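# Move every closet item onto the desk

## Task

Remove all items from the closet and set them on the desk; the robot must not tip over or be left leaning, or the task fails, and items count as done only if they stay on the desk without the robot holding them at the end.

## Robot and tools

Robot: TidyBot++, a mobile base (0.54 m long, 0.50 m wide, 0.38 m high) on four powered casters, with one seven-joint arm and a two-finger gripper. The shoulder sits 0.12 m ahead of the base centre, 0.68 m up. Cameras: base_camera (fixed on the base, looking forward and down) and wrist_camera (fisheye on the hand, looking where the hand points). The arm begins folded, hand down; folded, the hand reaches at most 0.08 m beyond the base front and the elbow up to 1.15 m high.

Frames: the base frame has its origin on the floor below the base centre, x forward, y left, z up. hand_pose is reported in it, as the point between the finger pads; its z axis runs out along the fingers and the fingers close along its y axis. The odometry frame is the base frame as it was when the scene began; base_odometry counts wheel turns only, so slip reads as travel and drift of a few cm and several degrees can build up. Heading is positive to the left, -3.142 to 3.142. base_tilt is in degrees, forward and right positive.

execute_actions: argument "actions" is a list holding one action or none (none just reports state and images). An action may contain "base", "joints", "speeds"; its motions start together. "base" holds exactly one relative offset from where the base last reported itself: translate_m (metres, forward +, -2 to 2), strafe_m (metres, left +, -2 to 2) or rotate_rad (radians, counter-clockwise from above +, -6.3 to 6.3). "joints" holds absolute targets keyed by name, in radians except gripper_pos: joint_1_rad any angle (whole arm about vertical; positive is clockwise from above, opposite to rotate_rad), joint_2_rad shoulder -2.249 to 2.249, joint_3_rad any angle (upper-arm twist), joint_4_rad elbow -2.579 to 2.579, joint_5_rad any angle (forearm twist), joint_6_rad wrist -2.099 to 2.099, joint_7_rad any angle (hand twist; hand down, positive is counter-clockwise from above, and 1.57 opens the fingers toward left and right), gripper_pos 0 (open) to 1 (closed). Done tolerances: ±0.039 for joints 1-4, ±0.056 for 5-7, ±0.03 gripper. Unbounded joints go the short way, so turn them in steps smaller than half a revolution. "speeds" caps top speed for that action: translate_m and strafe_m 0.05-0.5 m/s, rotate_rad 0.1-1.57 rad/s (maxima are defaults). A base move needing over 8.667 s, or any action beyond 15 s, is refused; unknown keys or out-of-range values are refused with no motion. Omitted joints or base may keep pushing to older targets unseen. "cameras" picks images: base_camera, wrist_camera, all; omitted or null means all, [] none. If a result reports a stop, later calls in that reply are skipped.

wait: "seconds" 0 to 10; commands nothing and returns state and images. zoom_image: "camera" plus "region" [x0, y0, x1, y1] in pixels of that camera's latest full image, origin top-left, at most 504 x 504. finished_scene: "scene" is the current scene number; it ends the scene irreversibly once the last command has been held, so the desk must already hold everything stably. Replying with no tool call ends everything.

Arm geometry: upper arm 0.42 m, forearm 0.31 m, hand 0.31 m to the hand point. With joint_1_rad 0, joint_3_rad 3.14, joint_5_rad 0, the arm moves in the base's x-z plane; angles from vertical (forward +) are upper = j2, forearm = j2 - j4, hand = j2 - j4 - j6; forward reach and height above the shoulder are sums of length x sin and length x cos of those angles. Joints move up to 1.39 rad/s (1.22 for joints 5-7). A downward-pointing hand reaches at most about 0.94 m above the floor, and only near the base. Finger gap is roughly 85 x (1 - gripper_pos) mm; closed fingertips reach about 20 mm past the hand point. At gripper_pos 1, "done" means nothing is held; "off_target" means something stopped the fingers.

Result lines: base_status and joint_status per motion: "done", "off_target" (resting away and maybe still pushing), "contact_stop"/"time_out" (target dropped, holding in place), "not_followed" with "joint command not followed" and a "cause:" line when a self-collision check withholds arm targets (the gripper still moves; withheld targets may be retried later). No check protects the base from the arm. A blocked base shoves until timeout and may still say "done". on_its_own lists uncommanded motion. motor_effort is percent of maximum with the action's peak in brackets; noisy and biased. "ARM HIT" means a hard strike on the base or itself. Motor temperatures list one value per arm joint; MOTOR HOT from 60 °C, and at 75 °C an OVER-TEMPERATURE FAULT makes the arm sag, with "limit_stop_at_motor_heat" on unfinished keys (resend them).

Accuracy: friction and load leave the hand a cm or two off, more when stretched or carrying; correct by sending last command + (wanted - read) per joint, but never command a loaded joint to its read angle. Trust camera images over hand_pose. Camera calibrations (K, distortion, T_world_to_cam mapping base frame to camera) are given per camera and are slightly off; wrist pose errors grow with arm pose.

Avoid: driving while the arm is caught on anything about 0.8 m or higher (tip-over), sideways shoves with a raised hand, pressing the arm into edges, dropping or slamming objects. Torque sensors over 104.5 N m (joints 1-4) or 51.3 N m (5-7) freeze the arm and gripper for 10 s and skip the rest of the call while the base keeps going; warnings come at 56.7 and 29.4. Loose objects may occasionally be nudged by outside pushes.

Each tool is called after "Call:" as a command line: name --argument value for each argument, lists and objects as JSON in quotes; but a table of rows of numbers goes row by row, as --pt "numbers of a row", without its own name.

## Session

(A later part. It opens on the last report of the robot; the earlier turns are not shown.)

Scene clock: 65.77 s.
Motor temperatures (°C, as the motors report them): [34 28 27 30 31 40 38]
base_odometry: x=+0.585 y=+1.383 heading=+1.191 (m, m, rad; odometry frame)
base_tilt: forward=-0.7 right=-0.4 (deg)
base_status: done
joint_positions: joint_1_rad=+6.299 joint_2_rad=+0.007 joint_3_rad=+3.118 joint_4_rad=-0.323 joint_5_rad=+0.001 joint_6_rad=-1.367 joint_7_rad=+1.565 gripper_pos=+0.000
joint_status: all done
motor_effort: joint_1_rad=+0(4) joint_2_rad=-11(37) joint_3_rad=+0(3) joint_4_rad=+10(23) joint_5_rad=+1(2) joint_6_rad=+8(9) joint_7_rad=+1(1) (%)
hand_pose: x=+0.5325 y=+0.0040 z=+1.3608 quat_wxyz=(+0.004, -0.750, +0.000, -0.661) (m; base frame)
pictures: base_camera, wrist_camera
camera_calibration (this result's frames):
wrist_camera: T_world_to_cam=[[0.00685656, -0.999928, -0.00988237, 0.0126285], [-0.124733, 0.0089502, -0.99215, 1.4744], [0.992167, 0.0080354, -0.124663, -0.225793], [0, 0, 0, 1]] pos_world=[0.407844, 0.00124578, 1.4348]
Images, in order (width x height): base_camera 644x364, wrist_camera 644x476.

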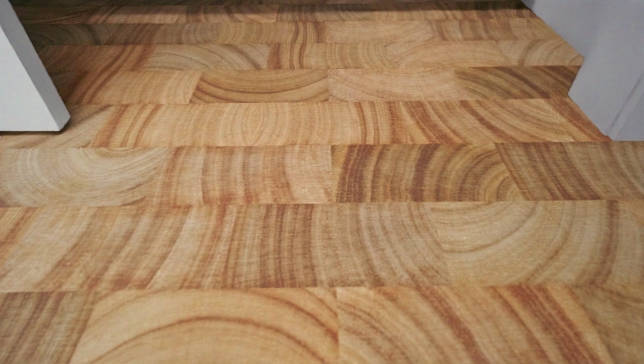

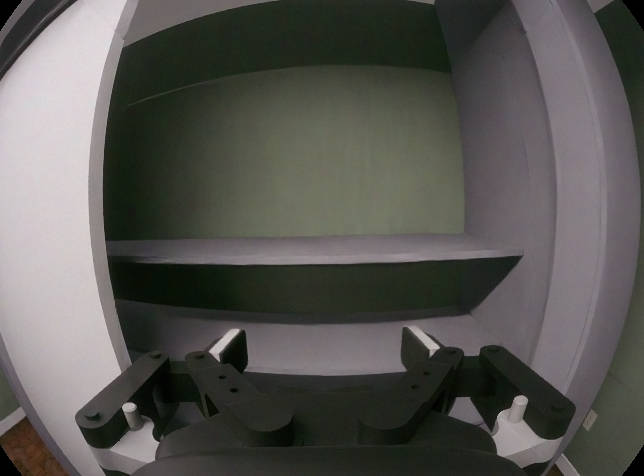

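Call:
execute_actions --actions '[{"base":{"translate_m":0.45}}]' --cameras '[]'

Call:
execute_actions --actions '[{"joints":{"joint_1_rad":-0.65,"joint_6_rad":-1.75,"joint_7_rad":0}}]'

Scene clock: 68.37 s.
Motor temperatures (°C, as the motors report them): [34 28 27 30 31 40 38]
base_odometry: x=+0.752 y=+1.801 heading=+1.191 (m, m, rad; odometry frame)
base_tilt: forward=-0.8 right=-0.3 (deg)
base_status: done
joint_positions: joint_1_rad=+6.299 joint_2_rad=+0.007 joint_3_rad=+3.118 joint_4_rad=-0.319 joint_5_rad=+0.001 joint_6_rad=-1.367 joint_7_rad=+1.565 gripper_pos=+0.000
joint_status: not commanded
motor_effort: joint_1_rad=+0(1) joint_2_rad=-12(15) joint_3_rad=+0(0) joint_4_rad=+10(11) joint_5_rad=+1(1) joint_6_rad=+8(8) joint_7_rad=+1(1) (%)
hand_pose: x=+0.5315 y=+0.0040 z=+1.3622 quat_wxyz=(+0.004, -0.749, +0.000, -0.662) (m; base frame)
pictures: none
No camera images: the call's "cameras" was empty. Leave "cameras" out to get every camera's image.

Scene clock: 70.47 s.
Motor temperatures (°C, as the motors report them): [34 28 27 30 31 40 38]
base_odometry: x=+0.752 y=+1.801 heading=+1.191 (m, m, rad; odometry frame)
base_tilt: forward=-0.7 right=-0.4 (deg)
base_status: not commanded
joint_positions: joint_1_rad=+5.649 joint_2_rad=+0.007 joint_3_rad=+3.118 joint_4_rad=-0.319 joint_5_rad=+0.001 joint_6_rad=-1.716 joint_7_rad=+0.020 gripper_pos=+0.000
joint_status: all done
motor_effort: joint_1_rad=+0(1) joint_2_rad=-11(11) joint_3_rad=-1(1) joint_4_rad=+11(11) joint_5_rad=+1(1) joint_6_rad=+7(8) joint_7_rad=+1(1) (%)
hand_pose: x=+0.4199 y=+0.2335 z=+1.2588 quat_wxyz=(+0.466, -0.769, +0.369, -0.235) (m; base frame)
pictures: base_camera, wrist_camera
camera_calibration (this result's frames):
wrist_camera: T_world_to_cam=[[-0.348968, -0.289478, -0.891305, 1.33495], [-0.615408, 0.788066, -0.0150009, 0.151175], [0.70675, 0.543281, -0.453156, 0.279774], [0, 0, 0, 1]] pos_world=[0.36116, 0.115307, 1.3189]
Images, in order (width x height): base_camera 644x364, wrist_camera 644x476.

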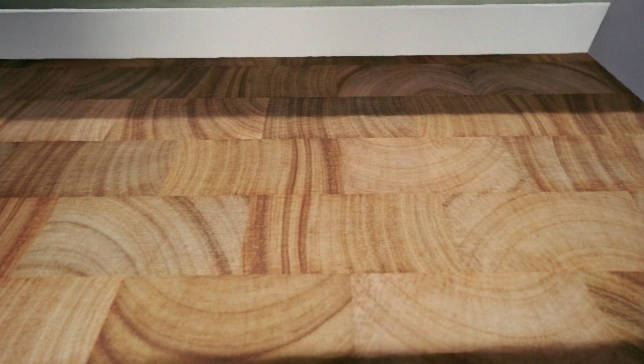

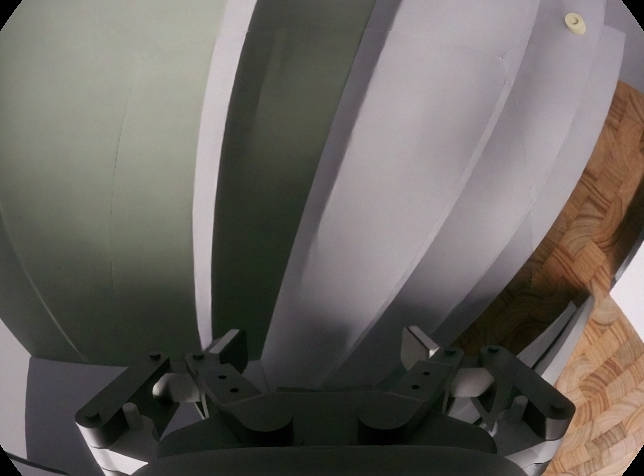

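Call:
execute_actions --actions '[{"joints":{"joint_1_rad":0,"joint_2_rad":-0.3,"joint_4_rad":-2.2,"joint_6_rad":-1.1,"joint_7_rad":1.57}}]' --cameras '[]'

Call:
execute_actions --actions '[{"joints":{"joint_1_rad":-0.5,"joint_4_rad":-2.55,"joint_6_rad":0.18}}]' --cameras '["wrist_camera"]'

Call:
execute_actions --actions '[{"joints":{"joint_1_rad":0.57}}]' --cameras '["wrist_camera"]'

Scene clock: 73.77 s.
Motor temperatures (°C, as the motors report them): [34 28 27 30 31 40 38]
base_odometry: x=+0.752 y=+1.801 heading=+1.191 (m, m, rad; odometry frame)
base_tilt: forward=-0.8 right=-0.4 (deg)
base_status: not commanded
joint_positions: joint_1_rad=+6.265 joint_2_rad=-0.286 joint_3_rad=+3.118 joint_4_rad=-2.179 joint_5_rad=+0.001 joint_6_rad=-1.135 joint_7_rad=+1.545 gripper_pos=+0.000
joint_status: all done
motor_effort: joint_1_rad=+0(1) joint_2_rad=-6(14) joint_3_rad=+0(0) joint_4_rad=+16(18) joint_5_rad=+1(1) joint_6_rad=+1(7) joint_7_rad=+1(2) (%)
hand_pose: x=+0.3331 y=+0.0099 z=+0.6764 quat_wxyz=(-0.002, -0.998, -0.008, -0.056) (m; base frame)
pictures: none
No camera images: the call's "cameras" was empty. Leave "cameras" out to get every camera's image.

Scene clock: 75.60 s.
Motor temperatures (°C, as the motors report them): [34 28 27 30 31 40 38]
base_odometry: x=+0.752 y=+1.801 heading=+1.191 (m, m, rad; odometry frame)
base_tilt: forward=-0.7 right=-0.4 (deg)
base_status: not commanded
joint_positions: joint_1_rad=+5.799 joint_2_rad=-0.286 joint_3_rad=+3.118 joint_4_rad=-2.525 joint_5_rad=+0.001 joint_6_rad=+0.151 joint_7_rad=+1.545 gripper_pos=+0.000
joint_status: all done
motor_effort: joint_1_rad=+0(1) joint_2_rad=-8(8) joint_3_rad=+0(0) joint_4_rad=+18(18) joint_5_rad=+1(1) joint_6_rad=+7(8) joint_7_rad=+1(1) (%)
hand_pose: x=+0.4664 y=+0.1949 z=+0.7368 quat_wxyz=(+0.129, -0.839, -0.208, -0.486) (m; base frame)
pictures: wrist_camera
camera_calibration (this result's frames):
wrist_camera: T_world_to_cam=[[0.474078, -0.880275, -0.019128, -0.0366764], [-0.44237, -0.219345, -0.869596, 0.947685], [0.761288, 0.420717, -0.493394, 0.0594183], [0, 0, 0, 1]] pos_world=[0.39138, 0.150586, 0.852718]
Images, in order (width x height): wrist_camera 644x476.

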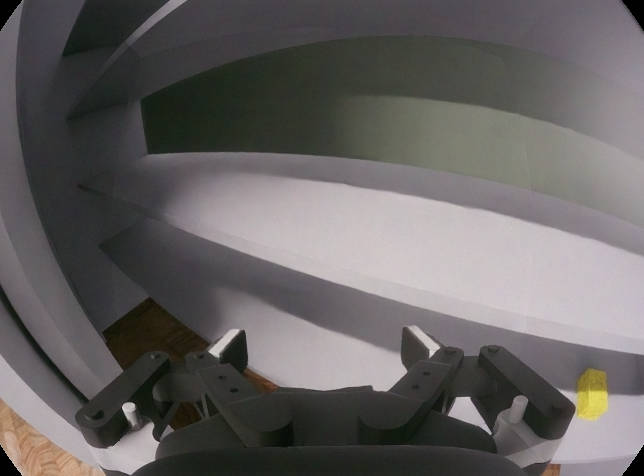

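Scene clock: 77.97 s.
Motor temperatures (°C, as the motors report them): [34 28 27 30 31 40 38]
base_odometry: x=+0.752 y=+1.801 heading=+1.191 (m, m, rad; odometry frame)
base_tilt: forward=-0.8 right=-0.4 (deg)
base_status: not commanded
joint_positions: joint_1_rad=+6.837 joint_2_rad=-0.286 joint_3_rad=+3.118 joint_4_rad=-2.525 joint_5_rad=+0.001 joint_6_rad=+0.151 joint_7_rad=+1.545 gripper_pos=+0.000
joint_status: all done
motor_effort: joint_1_rad=-1(2) joint_2_rad=-8(7) joint_3_rad=+0(1) joint_4_rad=+16(17) joint_5_rad=+1(1) joint_6_rad=+7(7) joint_7_rad=+1(1) (%)
hand_pose: x=+0.4632 y=-0.2004 z=+0.7368 quat_wxyz=(-0.129, -0.832, +0.236, -0.486) (m; base frame)
pictures: wrist_camera
camera_calibration (this result's frames):
wrist_camera: T_world_to_cam=[[-0.51779, -0.855294, -0.0191279, 0.0813557], [-0.413548, 0.269807, -0.869588, 0.944244], [0.748914, -0.442353, -0.493408, 0.0609053], [0, 0, 0, 1]] pos_world=[0.387003, -0.158239, 0.852711]
Images, in order (width x height): wrist_camera 644x476.

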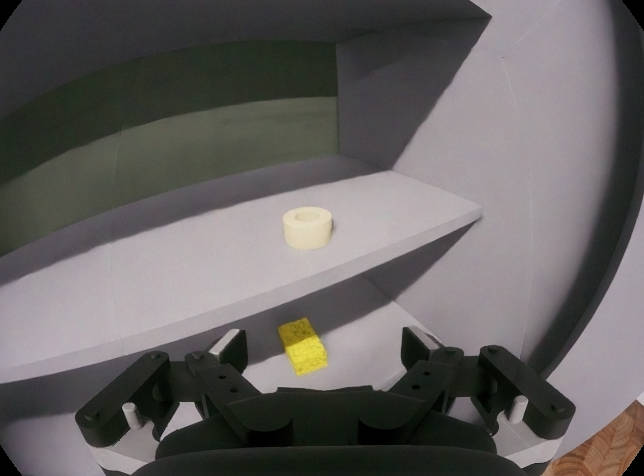

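Call:
execute_actions --actions '[{"joints":{"joint_1_rad":0.51,"joint_2_rad":0.1,"joint_4_rad":-2.035,"joint_6_rad":0.03}}]' --cameras '["wrist_camera"]'

Scene clock: 79.87 s.
Motor temperatures (°C, as the motors report them): [34 28 27 30 31 40 38]
base_odometry: x=+0.752 y=+1.801 heading=+1.191 (m, m, rad; odometry frame)
base_tilt: forward=-0.8 right=-0.3 (deg)
base_status: not commanded
joint_positions: joint_1_rad=+6.812 joint_2_rad=+0.093 joint_3_rad=+3.118 joint_4_rad=-2.058 joint_5_rad=+0.001 joint_6_rad=+0.065 joint_7_rad=+1.545 gripper_pos=+0.000
joint_status: all done
motor_effort: joint_1_rad=-1(0) joint_2_rad=-21(22) joint_3_rad=+0(0) joint_4_rad=+18(19) joint_5_rad=+1(1) joint_6_rad=+7(8) joint_7_rad=+1(1) (%)
hand_pose: x=+0.6208 y=-0.2762 z=+0.7753 quat_wxyz=(-0.119, -0.834, +0.227, -0.490) (m; base frame)
pictures: wrist_camera
camera_calibration (this result's frames):
wrist_camera: T_world_to_cam=[[-0.494918, -0.868491, -0.0279238, 0.0878118], [-0.415038, 0.264502, -0.870507, 1.06347], [0.763413, -0.41924, -0.491363, -0.0758129], [0, 0, 0, 1]] pos_world=[0.542715, -0.236809, 0.890956]
Images, in order (width x height): wrist_camera 644x476.

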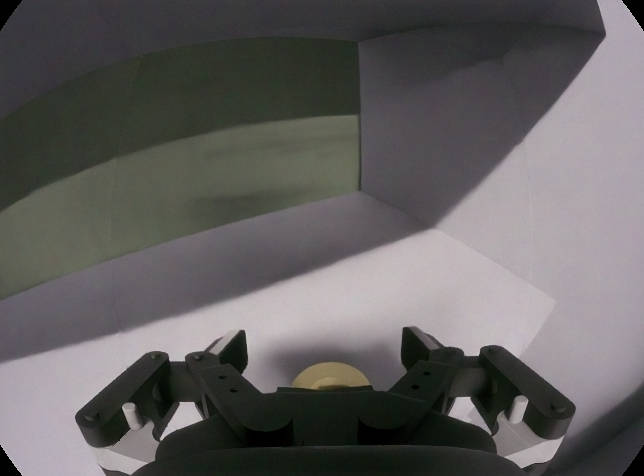

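Call:
execute_actions --actions '[{"joints":{"joint_2_rad":0.195}}]' --cameras '["wrist_camera"]'

Call:
execute_actions --actions '[{"joints":{"gripper_pos":1}}]' --cameras '[]'

Call:
execute_actions --actions '[{"joints":{"joint_2_rad":0.05,"joint_1_rad":0.2}}]' --cameras '["wrist_camera"]'

Scene clock: 81.20 s.
Motor temperatures (°C, as the motors report them): [34 28 27 30 31 40 38]
base_odometry: x=+0.752 y=+1.801 heading=+1.191 (m, m, rad; odometry frame)
base_tilt: forward=-0.7 right=-0.3 (deg)
base_status: not commanded
joint_positions: joint_1_rad=+6.812 joint_2_rad=+0.185 joint_3_rad=+3.118 joint_4_rad=-2.047 joint_5_rad=+0.001 joint_6_rad=+0.065 joint_7_rad=+1.548 gripper_pos=+0.000
joint_status: all done
motor_effort: joint_1_rad=+0(0) joint_2_rad=-24(25) joint_3_rad=+0(1) joint_4_rad=+17(19) joint_5_rad=+1(0) joint_6_rad=+6(7) joint_7_rad=+1(0) (%)
hand_pose: x=+0.6295 y=-0.2812 z=+0.7277 quat_wxyz=(-0.110, -0.853, +0.231, -0.455) (m; base frame)
pictures: wrist_camera
camera_calibration (this result's frames):
wrist_camera: T_world_to_cam=[[-0.495774, -0.868029, -0.027091, 0.0865818], [-0.475851, 0.297613, -0.827643, 1.04342], [0.72648, -0.397433, -0.560601, -0.0281406], [0, 0, 0, 1]] pos_world=[0.559881, -0.246563, 0.850148]
Images, in order (width x height): wrist_camera 644x476.

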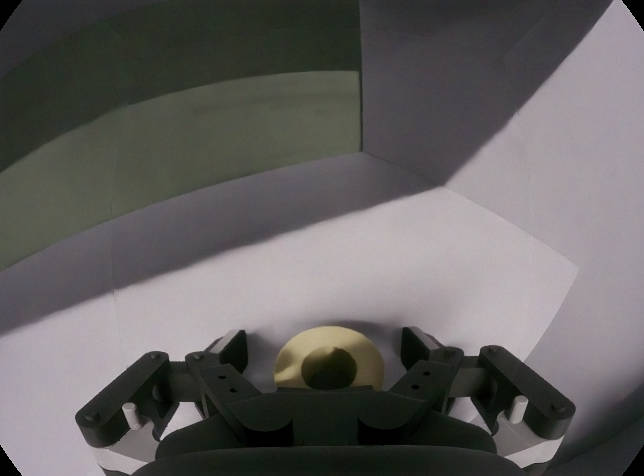

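Scene clock: 82.30 s.
Motor temperatures (°C, as the motors report them): [34 28 27 30 31 40 38]
base_odometry: x=+0.752 y=+1.801 heading=+1.191 (m, m, rad; odometry frame)
base_tilt: forward=-0.7 right=-0.4 (deg)
base_status: not commanded
joint_positions: joint_1_rad=+6.812 joint_2_rad=+0.183 joint_3_rad=+3.118 joint_4_rad=-2.041 joint_5_rad=+0.001 joint_6_rad=+0.065 joint_7_rad=+1.548 gripper_pos=+0.492
joint_status: gripper_pos off_target (ended at +0.492, target +1.000)
motor_effort: joint_1_rad=-1(1) joint_2_rad=-22(24) joint_3_rad=-1(1) joint_4_rad=+15(17) joint_5_rad=+1(1) joint_6_rad=+5(6) joint_7_rad=+2(1) (%)
hand_pose: x=+0.6313 y=-0.2821 z=+0.7316 quat_wxyz=(-0.111, -0.851, +0.231, -0.458) (m; base frame)
pictures: none
No camera images: the call's "cameras" was empty. Leave "cameras" out to get every camera's image.

Scene clock: 83.70 s.
Motor temperatures (°C, as the motors report them): [34 28 27 30 31 40 38]
base_odometry: x=+0.752 y=+1.801 heading=+1.191 (m, m, rad; odometry frame)
base_tilt: forward=-0.7 right=-0.4 (deg)
base_status: not commanded
joint_positions: joint_1_rad=+6.495 joint_2_rad=+0.058 joint_3_rad=+3.118 joint_4_rad=-2.041 joint_5_rad=+0.001 joint_6_rad=+0.062 joint_7_rad=+1.548 gripper_pos=+0.492
joint_status: all done
motor_effort: joint_1_rad=+0(2) joint_2_rad=-21(25) joint_3_rad=+0(2) joint_4_rad=+19(19) joint_5_rad=+1(1) joint_6_rad=+7(7) joint_7_rad=+1(1) (%)
hand_pose: x=+0.6828 y=-0.1064 z=+0.8034 quat_wxyz=(-0.043, -0.847, +0.090, -0.523) (m; base frame)
pictures: wrist_camera
camera_calibration (this result's frames):
wrist_camera: T_world_to_cam=[[-0.197639, -0.979938, -0.0257143, 0.0501959], [-0.435368, 0.111249, -0.893352, 1.08468], [0.87829, -0.165366, -0.448621, -0.123905], [0, 0, 0, 1]] pos_world=[0.590982, -0.0919711, 0.914708]
Images, in order (width x height): wrist_camera 644x476.

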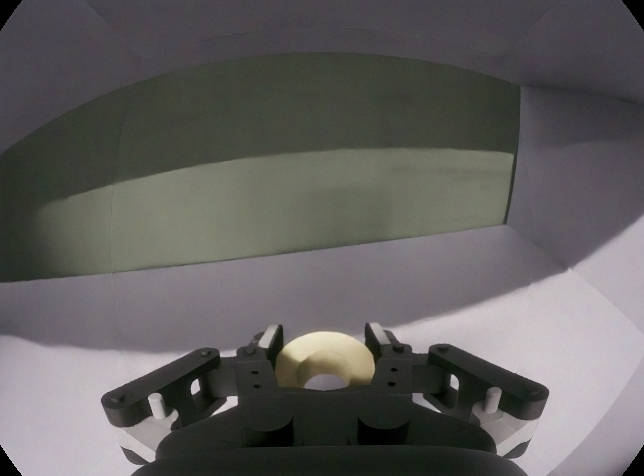

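Call:
execute_actions --actions '[{"base":{"translate_m":-0.6}}]' --cameras '[]'

Call:
execute_actions --actions '[{"base":{"translate_m":-2},"joints":{"joint_1_rad":2.8,"joint_2_rad":0.25,"joint_4_rad":-0.9,"joint_6_rad":-0.87}}]' --cameras '[]'

Call:
execute_actions --actions '[{"joints":{"joint_2_rad":0.41}}]' --cameras '["wrist_camera"]'

Call:
execute_actions --actions '[{"joints":{"gripper_pos":0}}]' --cameras '[]'

Call:
execute_actions --actions '[{"base":{"translate_m":0.3},"joints":{"joint_2_rad":0.2}}]' --cameras '["wrist_camera"]'

Call:
execute_actions --actions '[{"base":{"strafe_m":-0.2},"joints":{"joint_1_rad":1.2}}]' --cameras '[]'

Call:
execute_actions --actions '[{"base":{"translate_m":1.9},"joints":{"joint_1_rad":0.1,"joint_2_rad":1.1,"joint_4_rad":-1.62,"joint_6_rad":0.78}}]'

Scene clock: 86.70 s.
Motor temperatures (°C, as the motors report them): [34 28 27 30 31 40 38]
base_odometry: x=+0.530 y=+1.244 heading=+1.191 (m, m, rad; odometry frame)
base_tilt: forward=-0.8 right=-0.4 (deg)
base_status: done
joint_positions: joint_1_rad=+6.494 joint_2_rad=+0.052 joint_3_rad=+3.118 joint_4_rad=-2.041 joint_5_rad=+0.001 joint_6_rad=+0.060 joint_7_rad=+1.548 gripper_pos=+0.492
joint_status: not commanded
motor_effort: joint_1_rad=+0(2) joint_2_rad=-21(25) joint_3_rad=+0(2) joint_4_rad=+19(21) joint_5_rad=+1(1) joint_6_rad=+6(8) joint_7_rad=+1(1) (%)
hand_pose: x=+0.6818 y=-0.1054 z=+0.8066 quat_wxyz=(-0.043, -0.845, +0.089, -0.525) (m; base frame)
pictures: none
No camera images: the call's "cameras" was empty. Leave "cameras" out to get every camera's image.

Scene clock: 92.10 s.
Motor temperatures (°C, as the motors report them): [34 28 27 30 31 40 38]
base_odometry: x=-0.211 y=-0.614 heading=+1.191 (m, m, rad; odometry frame)
base_tilt: forward=-0.8 right=-0.4 (deg)
base_status: done
joint_positions: joint_1_rad=+9.073 joint_2_rad=+0.251 joint_3_rad=+3.118 joint_4_rad=-0.925 joint_5_rad=+0.001 joint_6_rad=-0.838 joint_7_rad=+1.548 gripper_pos=+0.492
joint_status: all done
motor_effort: joint_1_rad=+0(2) joint_2_rad=-30(31) joint_3_rad=+0(1) joint_4_rad=+21(21) joint_5_rad=+1(1) joint_6_rad=+7(7) joint_7_rad=+1(1) (%)
hand_pose: x=-0.5101 y=-0.2463 z=+1.0771 quat_wxyz=(-0.524, -0.146, +0.832, -0.108) (m; base frame)
pictures: none
No camera images: the call's "cameras" was empty. Leave "cameras" out to get every camera's image.

Scene clock: 93.23 s.
Motor temperatures (°C, as the motors report them): [34 28 27 30 31 40 38]
base_odometry: x=-0.211 y=-0.614 heading=+1.191 (m, m, rad; odometry frame)
base_tilt: forward=-0.8 right=-0.4 (deg)
base_status: not commanded
joint_positions: joint_1_rad=+9.073 joint_2_rad=+0.409 joint_3_rad=+3.118 joint_4_rad=-0.908 joint_5_rad=+0.001 joint_6_rad=-0.836 joint_7_rad=+1.548 gripper_pos=+0.492
joint_status: all done
motor_effort: joint_1_rad=+0(0) joint_2_rad=-34(38) joint_3_rad=-1(1) joint_4_rad=+20(23) joint_5_rad=+1(1) joint_6_rad=+7(8) joint_7_rad=+1(0) (%)
hand_pose: x=-0.5624 y=-0.2654 z=+0.9759 quat_wxyz=(-0.464, -0.152, +0.867, -0.097) (m; base frame)
pictures: wrist_camera
camera_calibration (this result's frames):
wrist_camera: T_world_to_cam=[[-0.352178, 0.935391, -0.0318437, 0.0801239], [0.523285, 0.168581, -0.835316, 1.21205], [-0.775979, -0.310843, -0.548847, 0.149654], [0, 0, 0, 1]] pos_world=[-0.489904, -0.232758, 1.09714]
Images, in order (width x height): wrist_camera 644x476.

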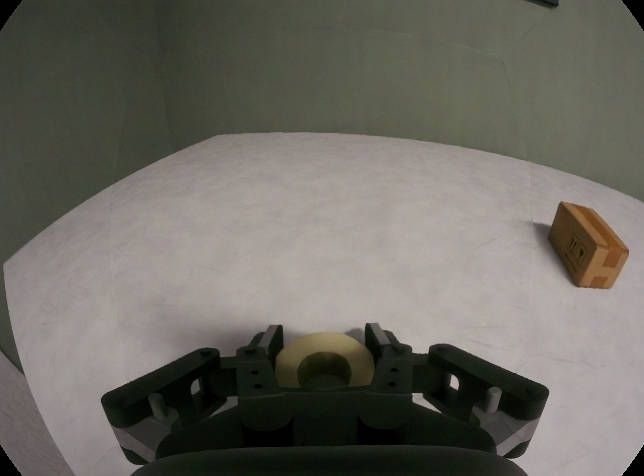

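Scene clock: 94.33 s.
Motor temperatures (°C, as the motors report them): [34 28 27 30 31 40 38]
base_odometry: x=-0.211 y=-0.614 heading=+1.191 (m, m, rad; odometry frame)
base_tilt: forward=-0.8 right=-0.4 (deg)
base_status: not commanded
joint_positions: joint_1_rad=+9.073 joint_2_rad=+0.409 joint_3_rad=+3.118 joint_4_rad=-0.908 joint_5_rad=+0.001 joint_6_rad=-0.836 joint_7_rad=+1.548 gripper_pos=+0.000
joint_status: all done
motor_effort: joint_1_rad=+0(1) joint_2_rad=-34(35) joint_3_rad=-1(1) joint_4_rad=+21(21) joint_5_rad=+1(1) joint_6_rad=+7(7) joint_7_rad=+1(1) (%)
hand_pose: x=-0.5624 y=-0.2654 z=+0.9758 quat_wxyz=(-0.464, -0.152, +0.867, -0.097) (m; base frame)
pictures: none
No camera images: the call's "cameras" was empty. Leave "cameras" out to get every camera's image.

Scene clock: 96.50 s.
Motor temperatures (°C, as the motors report them): [34 28 27 30 31 40 38]
base_odometry: x=-0.100 y=-0.335 heading=+1.191 (m, m, rad; odometry frame)
base_tilt: forward=-0.8 right=-0.4 (deg)
base_status: done
joint_positions: joint_1_rad=+9.075 joint_2_rad=+0.190 joint_3_rad=+3.118 joint_4_rad=-0.903 joint_5_rad=+0.001 joint_6_rad=-0.838 joint_7_rad=+1.548 gripper_pos=+0.000
joint_status: all done
motor_effort: joint_1_rad=+0(4) joint_2_rad=-26(39) joint_3_rad=-1(3) joint_4_rad=+20(23) joint_5_rad=+1(0) joint_6_rad=+7(7) joint_7_rad=+1(1) (%)
hand_pose: x=-0.4862 y=-0.2363 z=+1.1294 quat_wxyz=(-0.557, -0.142, +0.810, -0.113) (m; base frame)
pictures: wrist_camera
camera_calibration (this result's frames):
wrist_camera: T_world_to_cam=[[-0.356996, 0.933645, -0.0293338, 0.0790044], [0.339067, 0.100259, -0.935404, 1.3029], [-0.870395, -0.343882, -0.352361, 0.026441], [0, 0, 0, 1]] pos_world=[-0.390552, -0.195297, 1.23037]
Images, in order (width x height): wrist_camera 644x476.

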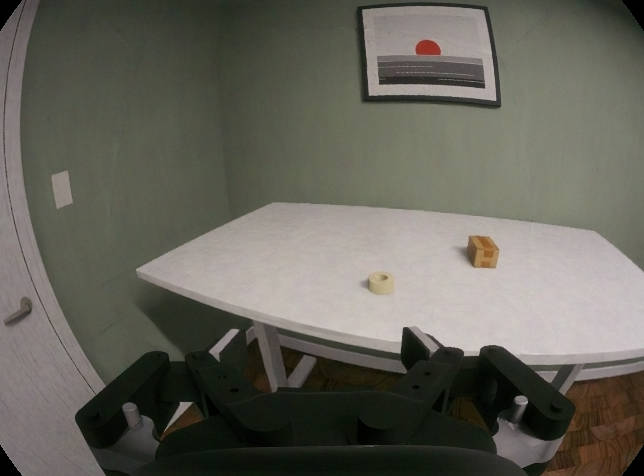

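Scene clock: 99.30 s.
Motor temperatures (°C, as the motors report them): [34 28 27 30 31 40 38]
base_odometry: x=+0.086 y=-0.409 heading=+1.192 (m, m, rad; odometry frame)
base_tilt: forward=-0.8 right=-0.3 (deg)
base_status: done
joint_positions: joint_1_rad=+7.494 joint_2_rad=+0.206 joint_3_rad=+3.118 joint_4_rad=-0.903 joint_5_rad=+0.001 joint_6_rad=-0.838 joint_7_rad=+1.548 gripper_pos=+0.000
joint_status: all done
motor_effort: joint_1_rad=+0(4) joint_2_rad=-25(30) joint_3_rad=-1(3) joint_4_rad=+20(20) joint_5_rad=+1(0) joint_6_rad=+7(8) joint_7_rad=+1(2) (%)
hand_pose: x=+0.3637 y=-0.6096 z=+1.1188 quat_wxyz=(-0.308, -0.680, +0.472, -0.470) (m; base frame)
pictures: none
No camera images: the call's "cameras" was empty. Leave "cameras" out to get every camera's image.

Scene clock: 104.50 s.
Motor temperatures (°C, as the motors report them): [34 28 27 30 31 40 38]
base_odometry: x=+0.790 y=+1.355 heading=+1.192 (m, m, rad; odometry frame)
base_tilt: forward=-0.7 right=-0.4 (deg)
base_status: done
joint_positions: joint_1_rad=+6.389 joint_2_rad=+1.096 joint_3_rad=+3.118 joint_4_rad=-1.599 joint_5_rad=+0.001 joint_6_rad=+0.747 joint_7_rad=+1.548 gripper_pos=+0.000
joint_status: all done
motor_effort: joint_1_rad=+0(4) joint_2_rad=-43(47) joint_3_rad=-2(4) joint_4_rad=+12(18) joint_5_rad=+1(0) joint_6_rad=+7(8) joint_7_rad=+1(1) (%)
hand_pose: x=+0.9152 y=-0.0702 z=+0.4766 quat_wxyz=(-0.012, -0.825, +0.054, -0.562) (m; base frame)
pictures: base_camera, wrist_camera
camera_calibration (this result's frames):
wrist_camera: T_world_to_cam=[[-0.102701, -0.993644, -0.0460969, 0.0449975], [-0.360923, 0.0804079, -0.929123, 0.836678], [0.926923, -0.0787844, -0.366887, -0.546028], [0, 0, 0, 1]] pos_world=[0.812724, -0.0655826, 0.579121]
Images, in order (width x height): base_camera 644x364, wrist_camera 644x476.

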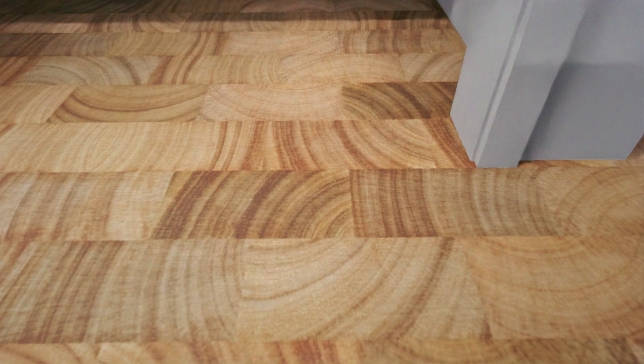

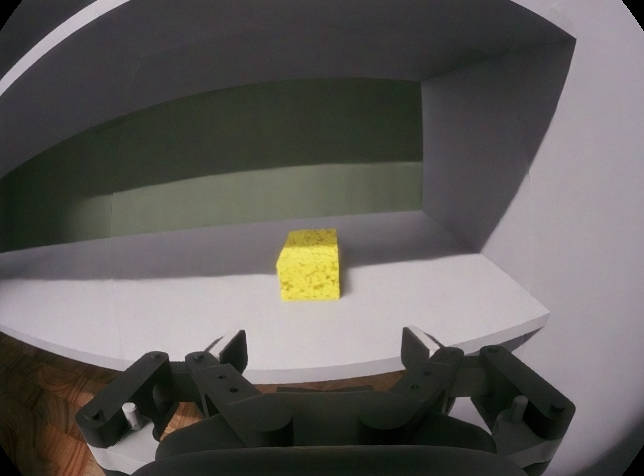

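Call:
execute_actions --actions '[{"base":{"translate_m":0.185},"joints":{"joint_2_rad":1.15},"speeds":{"translate_m":0.15}}]' --cameras '["wrist_camera"]'

Call:
execute_actions --actions '[{"joints":{"gripper_pos":1}}]' --cameras '[]'

Call:
execute_actions --actions '[{"base":{"translate_m":-0.5},"joints":{"joint_2_rad":1.09}}]' --cameras '["wrist_camera"]'

Scene clock: 106.60 s.
Motor temperatures (°C, as the motors report them): [34 28 27 30 31 40 38]
base_odometry: x=+0.859 y=+1.527 heading=+1.191 (m, m, rad; odometry frame)
base_tilt: forward=-0.7 right=-0.4 (deg)
base_status: done
joint_positions: joint_1_rad=+6.389 joint_2_rad=+1.148 joint_3_rad=+3.118 joint_4_rad=-1.601 joint_5_rad=+0.001 joint_6_rad=+0.748 joint_7_rad=+1.548 gripper_pos=+0.000
joint_status: all done
motor_effort: joint_1_rad=+0(3) joint_2_rad=-43(44) joint_3_rad=-1(2) joint_4_rad=+11(13) joint_5_rad=+1(1) joint_6_rad=+8(8) joint_7_rad=+1(1) (%)
hand_pose: x=+0.9028 y=-0.0689 z=+0.4347 quat_wxyz=(-0.011, -0.840, +0.056, -0.540) (m; base frame)
pictures: wrist_camera
camera_calibration (this result's frames):
wrist_camera: T_world_to_cam=[[-0.105123, -0.993386, -0.0461883, 0.0453526], [-0.409595, 0.0855741, -0.908245, 0.828382], [0.906191, -0.076559, -0.415881, -0.50969], [0, 0, 0, 1]] pos_world=[0.805945, -0.0648567, 0.542498]
Images, in order (width x height): wrist_camera 644x476.

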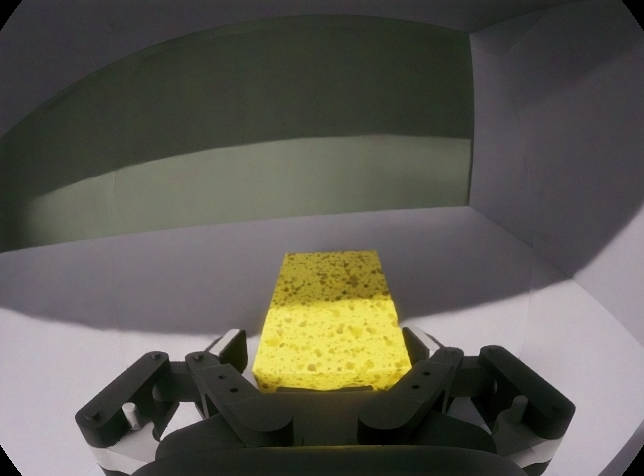

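Scene clock: 107.70 s.
Motor temperatures (°C, as the motors report them): [34 28 27 30 31 40 38]
base_odometry: x=+0.859 y=+1.527 heading=+1.191 (m, m, rad; odometry frame)
base_tilt: forward=-0.7 right=-0.4 (deg)
base_status: not commanded
joint_positions: joint_1_rad=+6.389 joint_2_rad=+1.147 joint_3_rad=+3.118 joint_4_rad=-1.601 joint_5_rad=+0.001 joint_6_rad=+0.751 joint_7_rad=+1.548 gripper_pos=+0.367
joint_status: gripper_pos off_target (ended at +0.367, target +1.000)
motor_effort: joint_1_rad=+0(1) joint_2_rad=-42(43) joint_3_rad=-1(2) joint_4_rad=+10(11) joint_5_rad=+1(1) joint_6_rad=+7(8) joint_7_rad=+1(1) (%)
hand_pose: x=+0.9033 y=-0.0690 z=+0.4359 quat_wxyz=(-0.011, -0.839, +0.055, -0.541) (m; base frame)
pictures: none
No camera images: the call's "cameras" was empty. Leave "cameras" out to get every camera's image.

Scene clock: 110.17 s.
Motor temperatures (°C, as the motors report them): [34 28 27 30 31 40 38]
base_odometry: x=+0.674 y=+1.063 heading=+1.192 (m, m, rad; odometry frame)
base_tilt: forward=-0.7 right=-0.4 (deg)
base_status: done
joint_positions: joint_1_rad=+6.388 joint_2_rad=+1.093 joint_3_rad=+3.118 joint_4_rad=-1.606 joint_5_rad=+0.001 joint_6_rad=+0.751 joint_7_rad=+1.548 gripper_pos=+0.367
joint_status: all done
motor_effort: joint_1_rad=+0(4) joint_2_rad=-44(45) joint_3_rad=-2(3) joint_4_rad=+11(14) joint_5_rad=+1(0) joint_6_rad=+7(7) joint_7_rad=+1(1) (%)
hand_pose: x=+0.9134 y=-0.0689 z=+0.4766 quat_wxyz=(-0.011, -0.826, +0.054, -0.562) (m; base frame)
pictures: wrist_camera
camera_calibration (this result's frames):
wrist_camera: T_world_to_cam=[[-0.101203, -0.993799, -0.0460652, 0.0448037], [-0.361966, 0.0799112, -0.92876, 0.836673], [0.926682, -0.0773197, -0.367808, -0.543515], [0, 0, 0, 1]] pos_world=[0.811047, -0.0643582, 0.579223]
Images, in order (width x height): wrist_camera 644x476.

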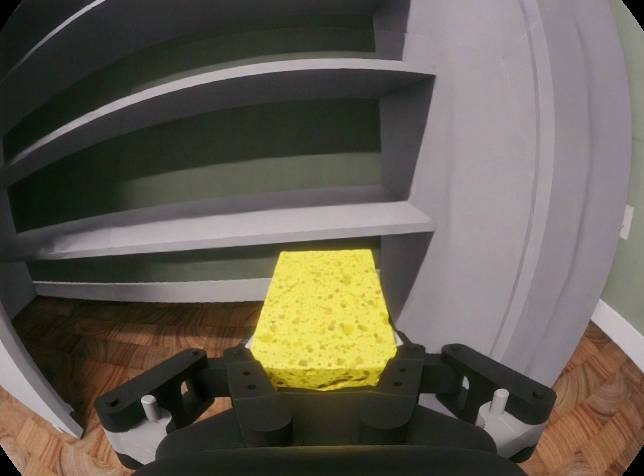

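Call:
execute_actions --actions '[{"base":{"translate_m":-0.4},"joints":{"joint_2_rad":0.2}}]' --cameras '[]'

Call:
execute_actions --actions '[{"base":{"translate_m":-1.45},"joints":{"joint_1_rad":2.8,"joint_4_rad":-1.03,"joint_6_rad":-0.59}}]' --cameras '[]'

Call:
execute_actions --actions '[{"joints":{"joint_2_rad":0.405}}]' --cameras '[]'

Call:
execute_actions --actions '[{"joints":{"gripper_pos":0}}]' --cameras '[]'

Call:
execute_actions --actions '[{"joints":{"joint_2_rad":0.2,"joint_6_rad":-0.9}}]' --cameras '["wrist_camera"]'

Call:
finished_scene --scene 1

Scene clock: 112.80 s.
Motor temperatures (°C, as the motors report them): [34 28 27 30 31 40 38]
base_odometry: x=+0.526 y=+0.691 heading=+1.192 (m, m, rad; odometry frame)
base_tilt: forward=-0.8 right=-0.4 (deg)
base_status: done
joint_positions: joint_1_rad=+6.388 joint_2_rad=+0.199 joint_3_rad=+3.118 joint_4_rad=-1.606 joint_5_rad=+0.001 joint_6_rad=+0.753 joint_7_rad=+1.548 gripper_pos=+0.367
joint_status: all done
motor_effort: joint_1_rad=+0(1) joint_2_rad=-28(48) joint_3_rad=-1(2) joint_4_rad=+20(21) joint_5_rad=+1(1) joint_6_rad=+7(9) joint_7_rad=+2(1) (%)
hand_pose: x=+0.7760 y=-0.0544 z=+1.1752 quat_wxyz=(-0.024, -0.502, +0.028, -0.864) (m; base frame)
pictures: none
No camera images: the call's "cameras" was empty. Leave "cameras" out to get every camera's image.

Scene clock: 117.10 s.
Motor temperatures (°C, as the motors report them): [34 28 27 30 31 40 38]
base_odometry: x=-0.011 y=-0.656 heading=+1.192 (m, m, rad; odometry frame)
base_tilt: forward=-0.8 right=-0.4 (deg)
base_status: done
joint_positions: joint_1_rad=+9.077 joint_2_rad=+0.205 joint_3_rad=+3.118 joint_4_rad=-1.056 joint_5_rad=+0.001 joint_6_rad=-0.557 joint_7_rad=+1.548 gripper_pos=+0.368
joint_status: all done
motor_effort: joint_1_rad=-1(2) joint_2_rad=-28(31) joint_3_rad=-1(2) joint_4_rad=+21(22) joint_5_rad=+1(0) joint_6_rad=+8(8) joint_7_rad=+1(1) (%)
hand_pose: x=-0.5210 y=-0.2480 z=+1.1139 quat_wxyz=(-0.603, -0.135, +0.777, -0.122) (m; base frame)
pictures: none
No camera images: the call's "cameras" was empty. Leave "cameras" out to get every camera's image.

Scene clock: 118.37 s.
Motor temperatures (°C, as the motors report them): [34 28 27 30 31 40 38]
base_odometry: x=-0.011 y=-0.656 heading=+1.192 (m, m, rad; odometry frame)
base_tilt: forward=-0.8 right=-0.4 (deg)
base_status: not commanded
joint_positions: joint_1_rad=+9.077 joint_2_rad=+0.403 joint_3_rad=+3.118 joint_4_rad=-1.037 joint_5_rad=+0.001 joint_6_rad=-0.556 joint_7_rad=+1.548 gripper_pos=+0.368
joint_status: all done
motor_effort: joint_1_rad=+0(2) joint_2_rad=-34(38) joint_3_rad=-1(1) joint_4_rad=+21(23) joint_5_rad=+1(0) joint_6_rad=+7(7) joint_7_rad=+1(1) (%)
hand_pose: x=-0.5902 y=-0.2729 z=+0.9820 quat_wxyz=(-0.531, -0.143, +0.828, -0.109) (m; base frame)
pictures: none
No camera images: the call's "cameras" was empty. Leave "cameras" out to get every camera's image.

Scene clock: 119.47 s.
Motor temperatures (°C, as the motors report them): [34 28 27 30 31 40 38]
base_odometry: x=-0.011 y=-0.656 heading=+1.192 (m, m, rad; odometry frame)
base_tilt: forward=-0.8 right=-0.4 (deg)
base_status: not commanded
joint_positions: joint_1_rad=+9.077 joint_2_rad=+0.403 joint_3_rad=+3.118 joint_4_rad=-1.037 joint_5_rad=+0.001 joint_6_rad=-0.556 joint_7_rad=+1.548 gripper_pos=+0.000
joint_status: all done
motor_effort: joint_1_rad=+0(0) joint_2_rad=-35(36) joint_3_rad=-1(1) joint_4_rad=+21(21) joint_5_rad=+1(1) joint_6_rad=+7(8) joint_7_rad=+2(1) (%)
hand_pose: x=-0.5902 y=-0.2729 z=+0.9820 quat_wxyz=(-0.531, -0.143, +0.828, -0.109) (m; base frame)
pictures: none
No camera images: the call's "cameras" was empty. Leave "cameras" out to get every camera's image.

Scene clock: 121.00 s.
Motor temperatures (°C, as the motors report them): [34 28 27 30 31 40 38]
base_odometry: x=-0.011 y=-0.656 heading=+1.192 (m, m, rad; odometry frame)
base_tilt: forward=-0.8 right=-0.3 (deg)
base_status: not commanded
joint_positions: joint_1_rad=+9.077 joint_2_rad=+0.195 joint_3_rad=+3.118 joint_4_rad=-1.037 joint_5_rad=+0.001 joint_6_rad=-0.866 joint_7_rad=+1.548 gripper_pos=+0.000
joint_status: all done
motor_effort: joint_1_rad=+0(0) joint_2_rad=-26(37) joint_3_rad=-1(1) joint_4_rad=+19(23) joint_5_rad=+1(1) joint_6_rad=+7(8) joint_7_rad=+1(1) (%)
hand_pose: x=-0.4838 y=-0.2339 z=+1.0428 quat_wxyz=(-0.489, -0.149, +0.854, -0.099) (m; base frame)
pictures: wrist_camera
camera_calibration (this result's frames):
wrist_camera: T_world_to_cam=[[-0.350841, 0.936026, -0.0276873, 0.0769066], [0.478686, 0.153852, -0.864401, 1.22684], [-0.804842, -0.316521, -0.50204, 0.193014], [0, 0, 0, 1]] pos_world=[-0.404942, -0.199645, 1.15951]
Images, in order (width x height): wrist_camera 644x476.

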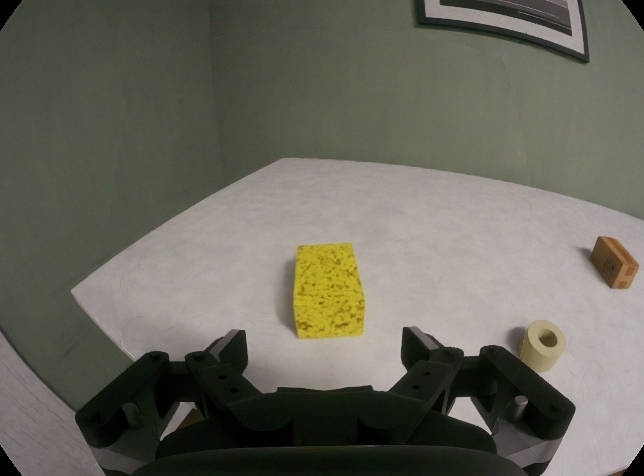

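The scene is finished: the task was done.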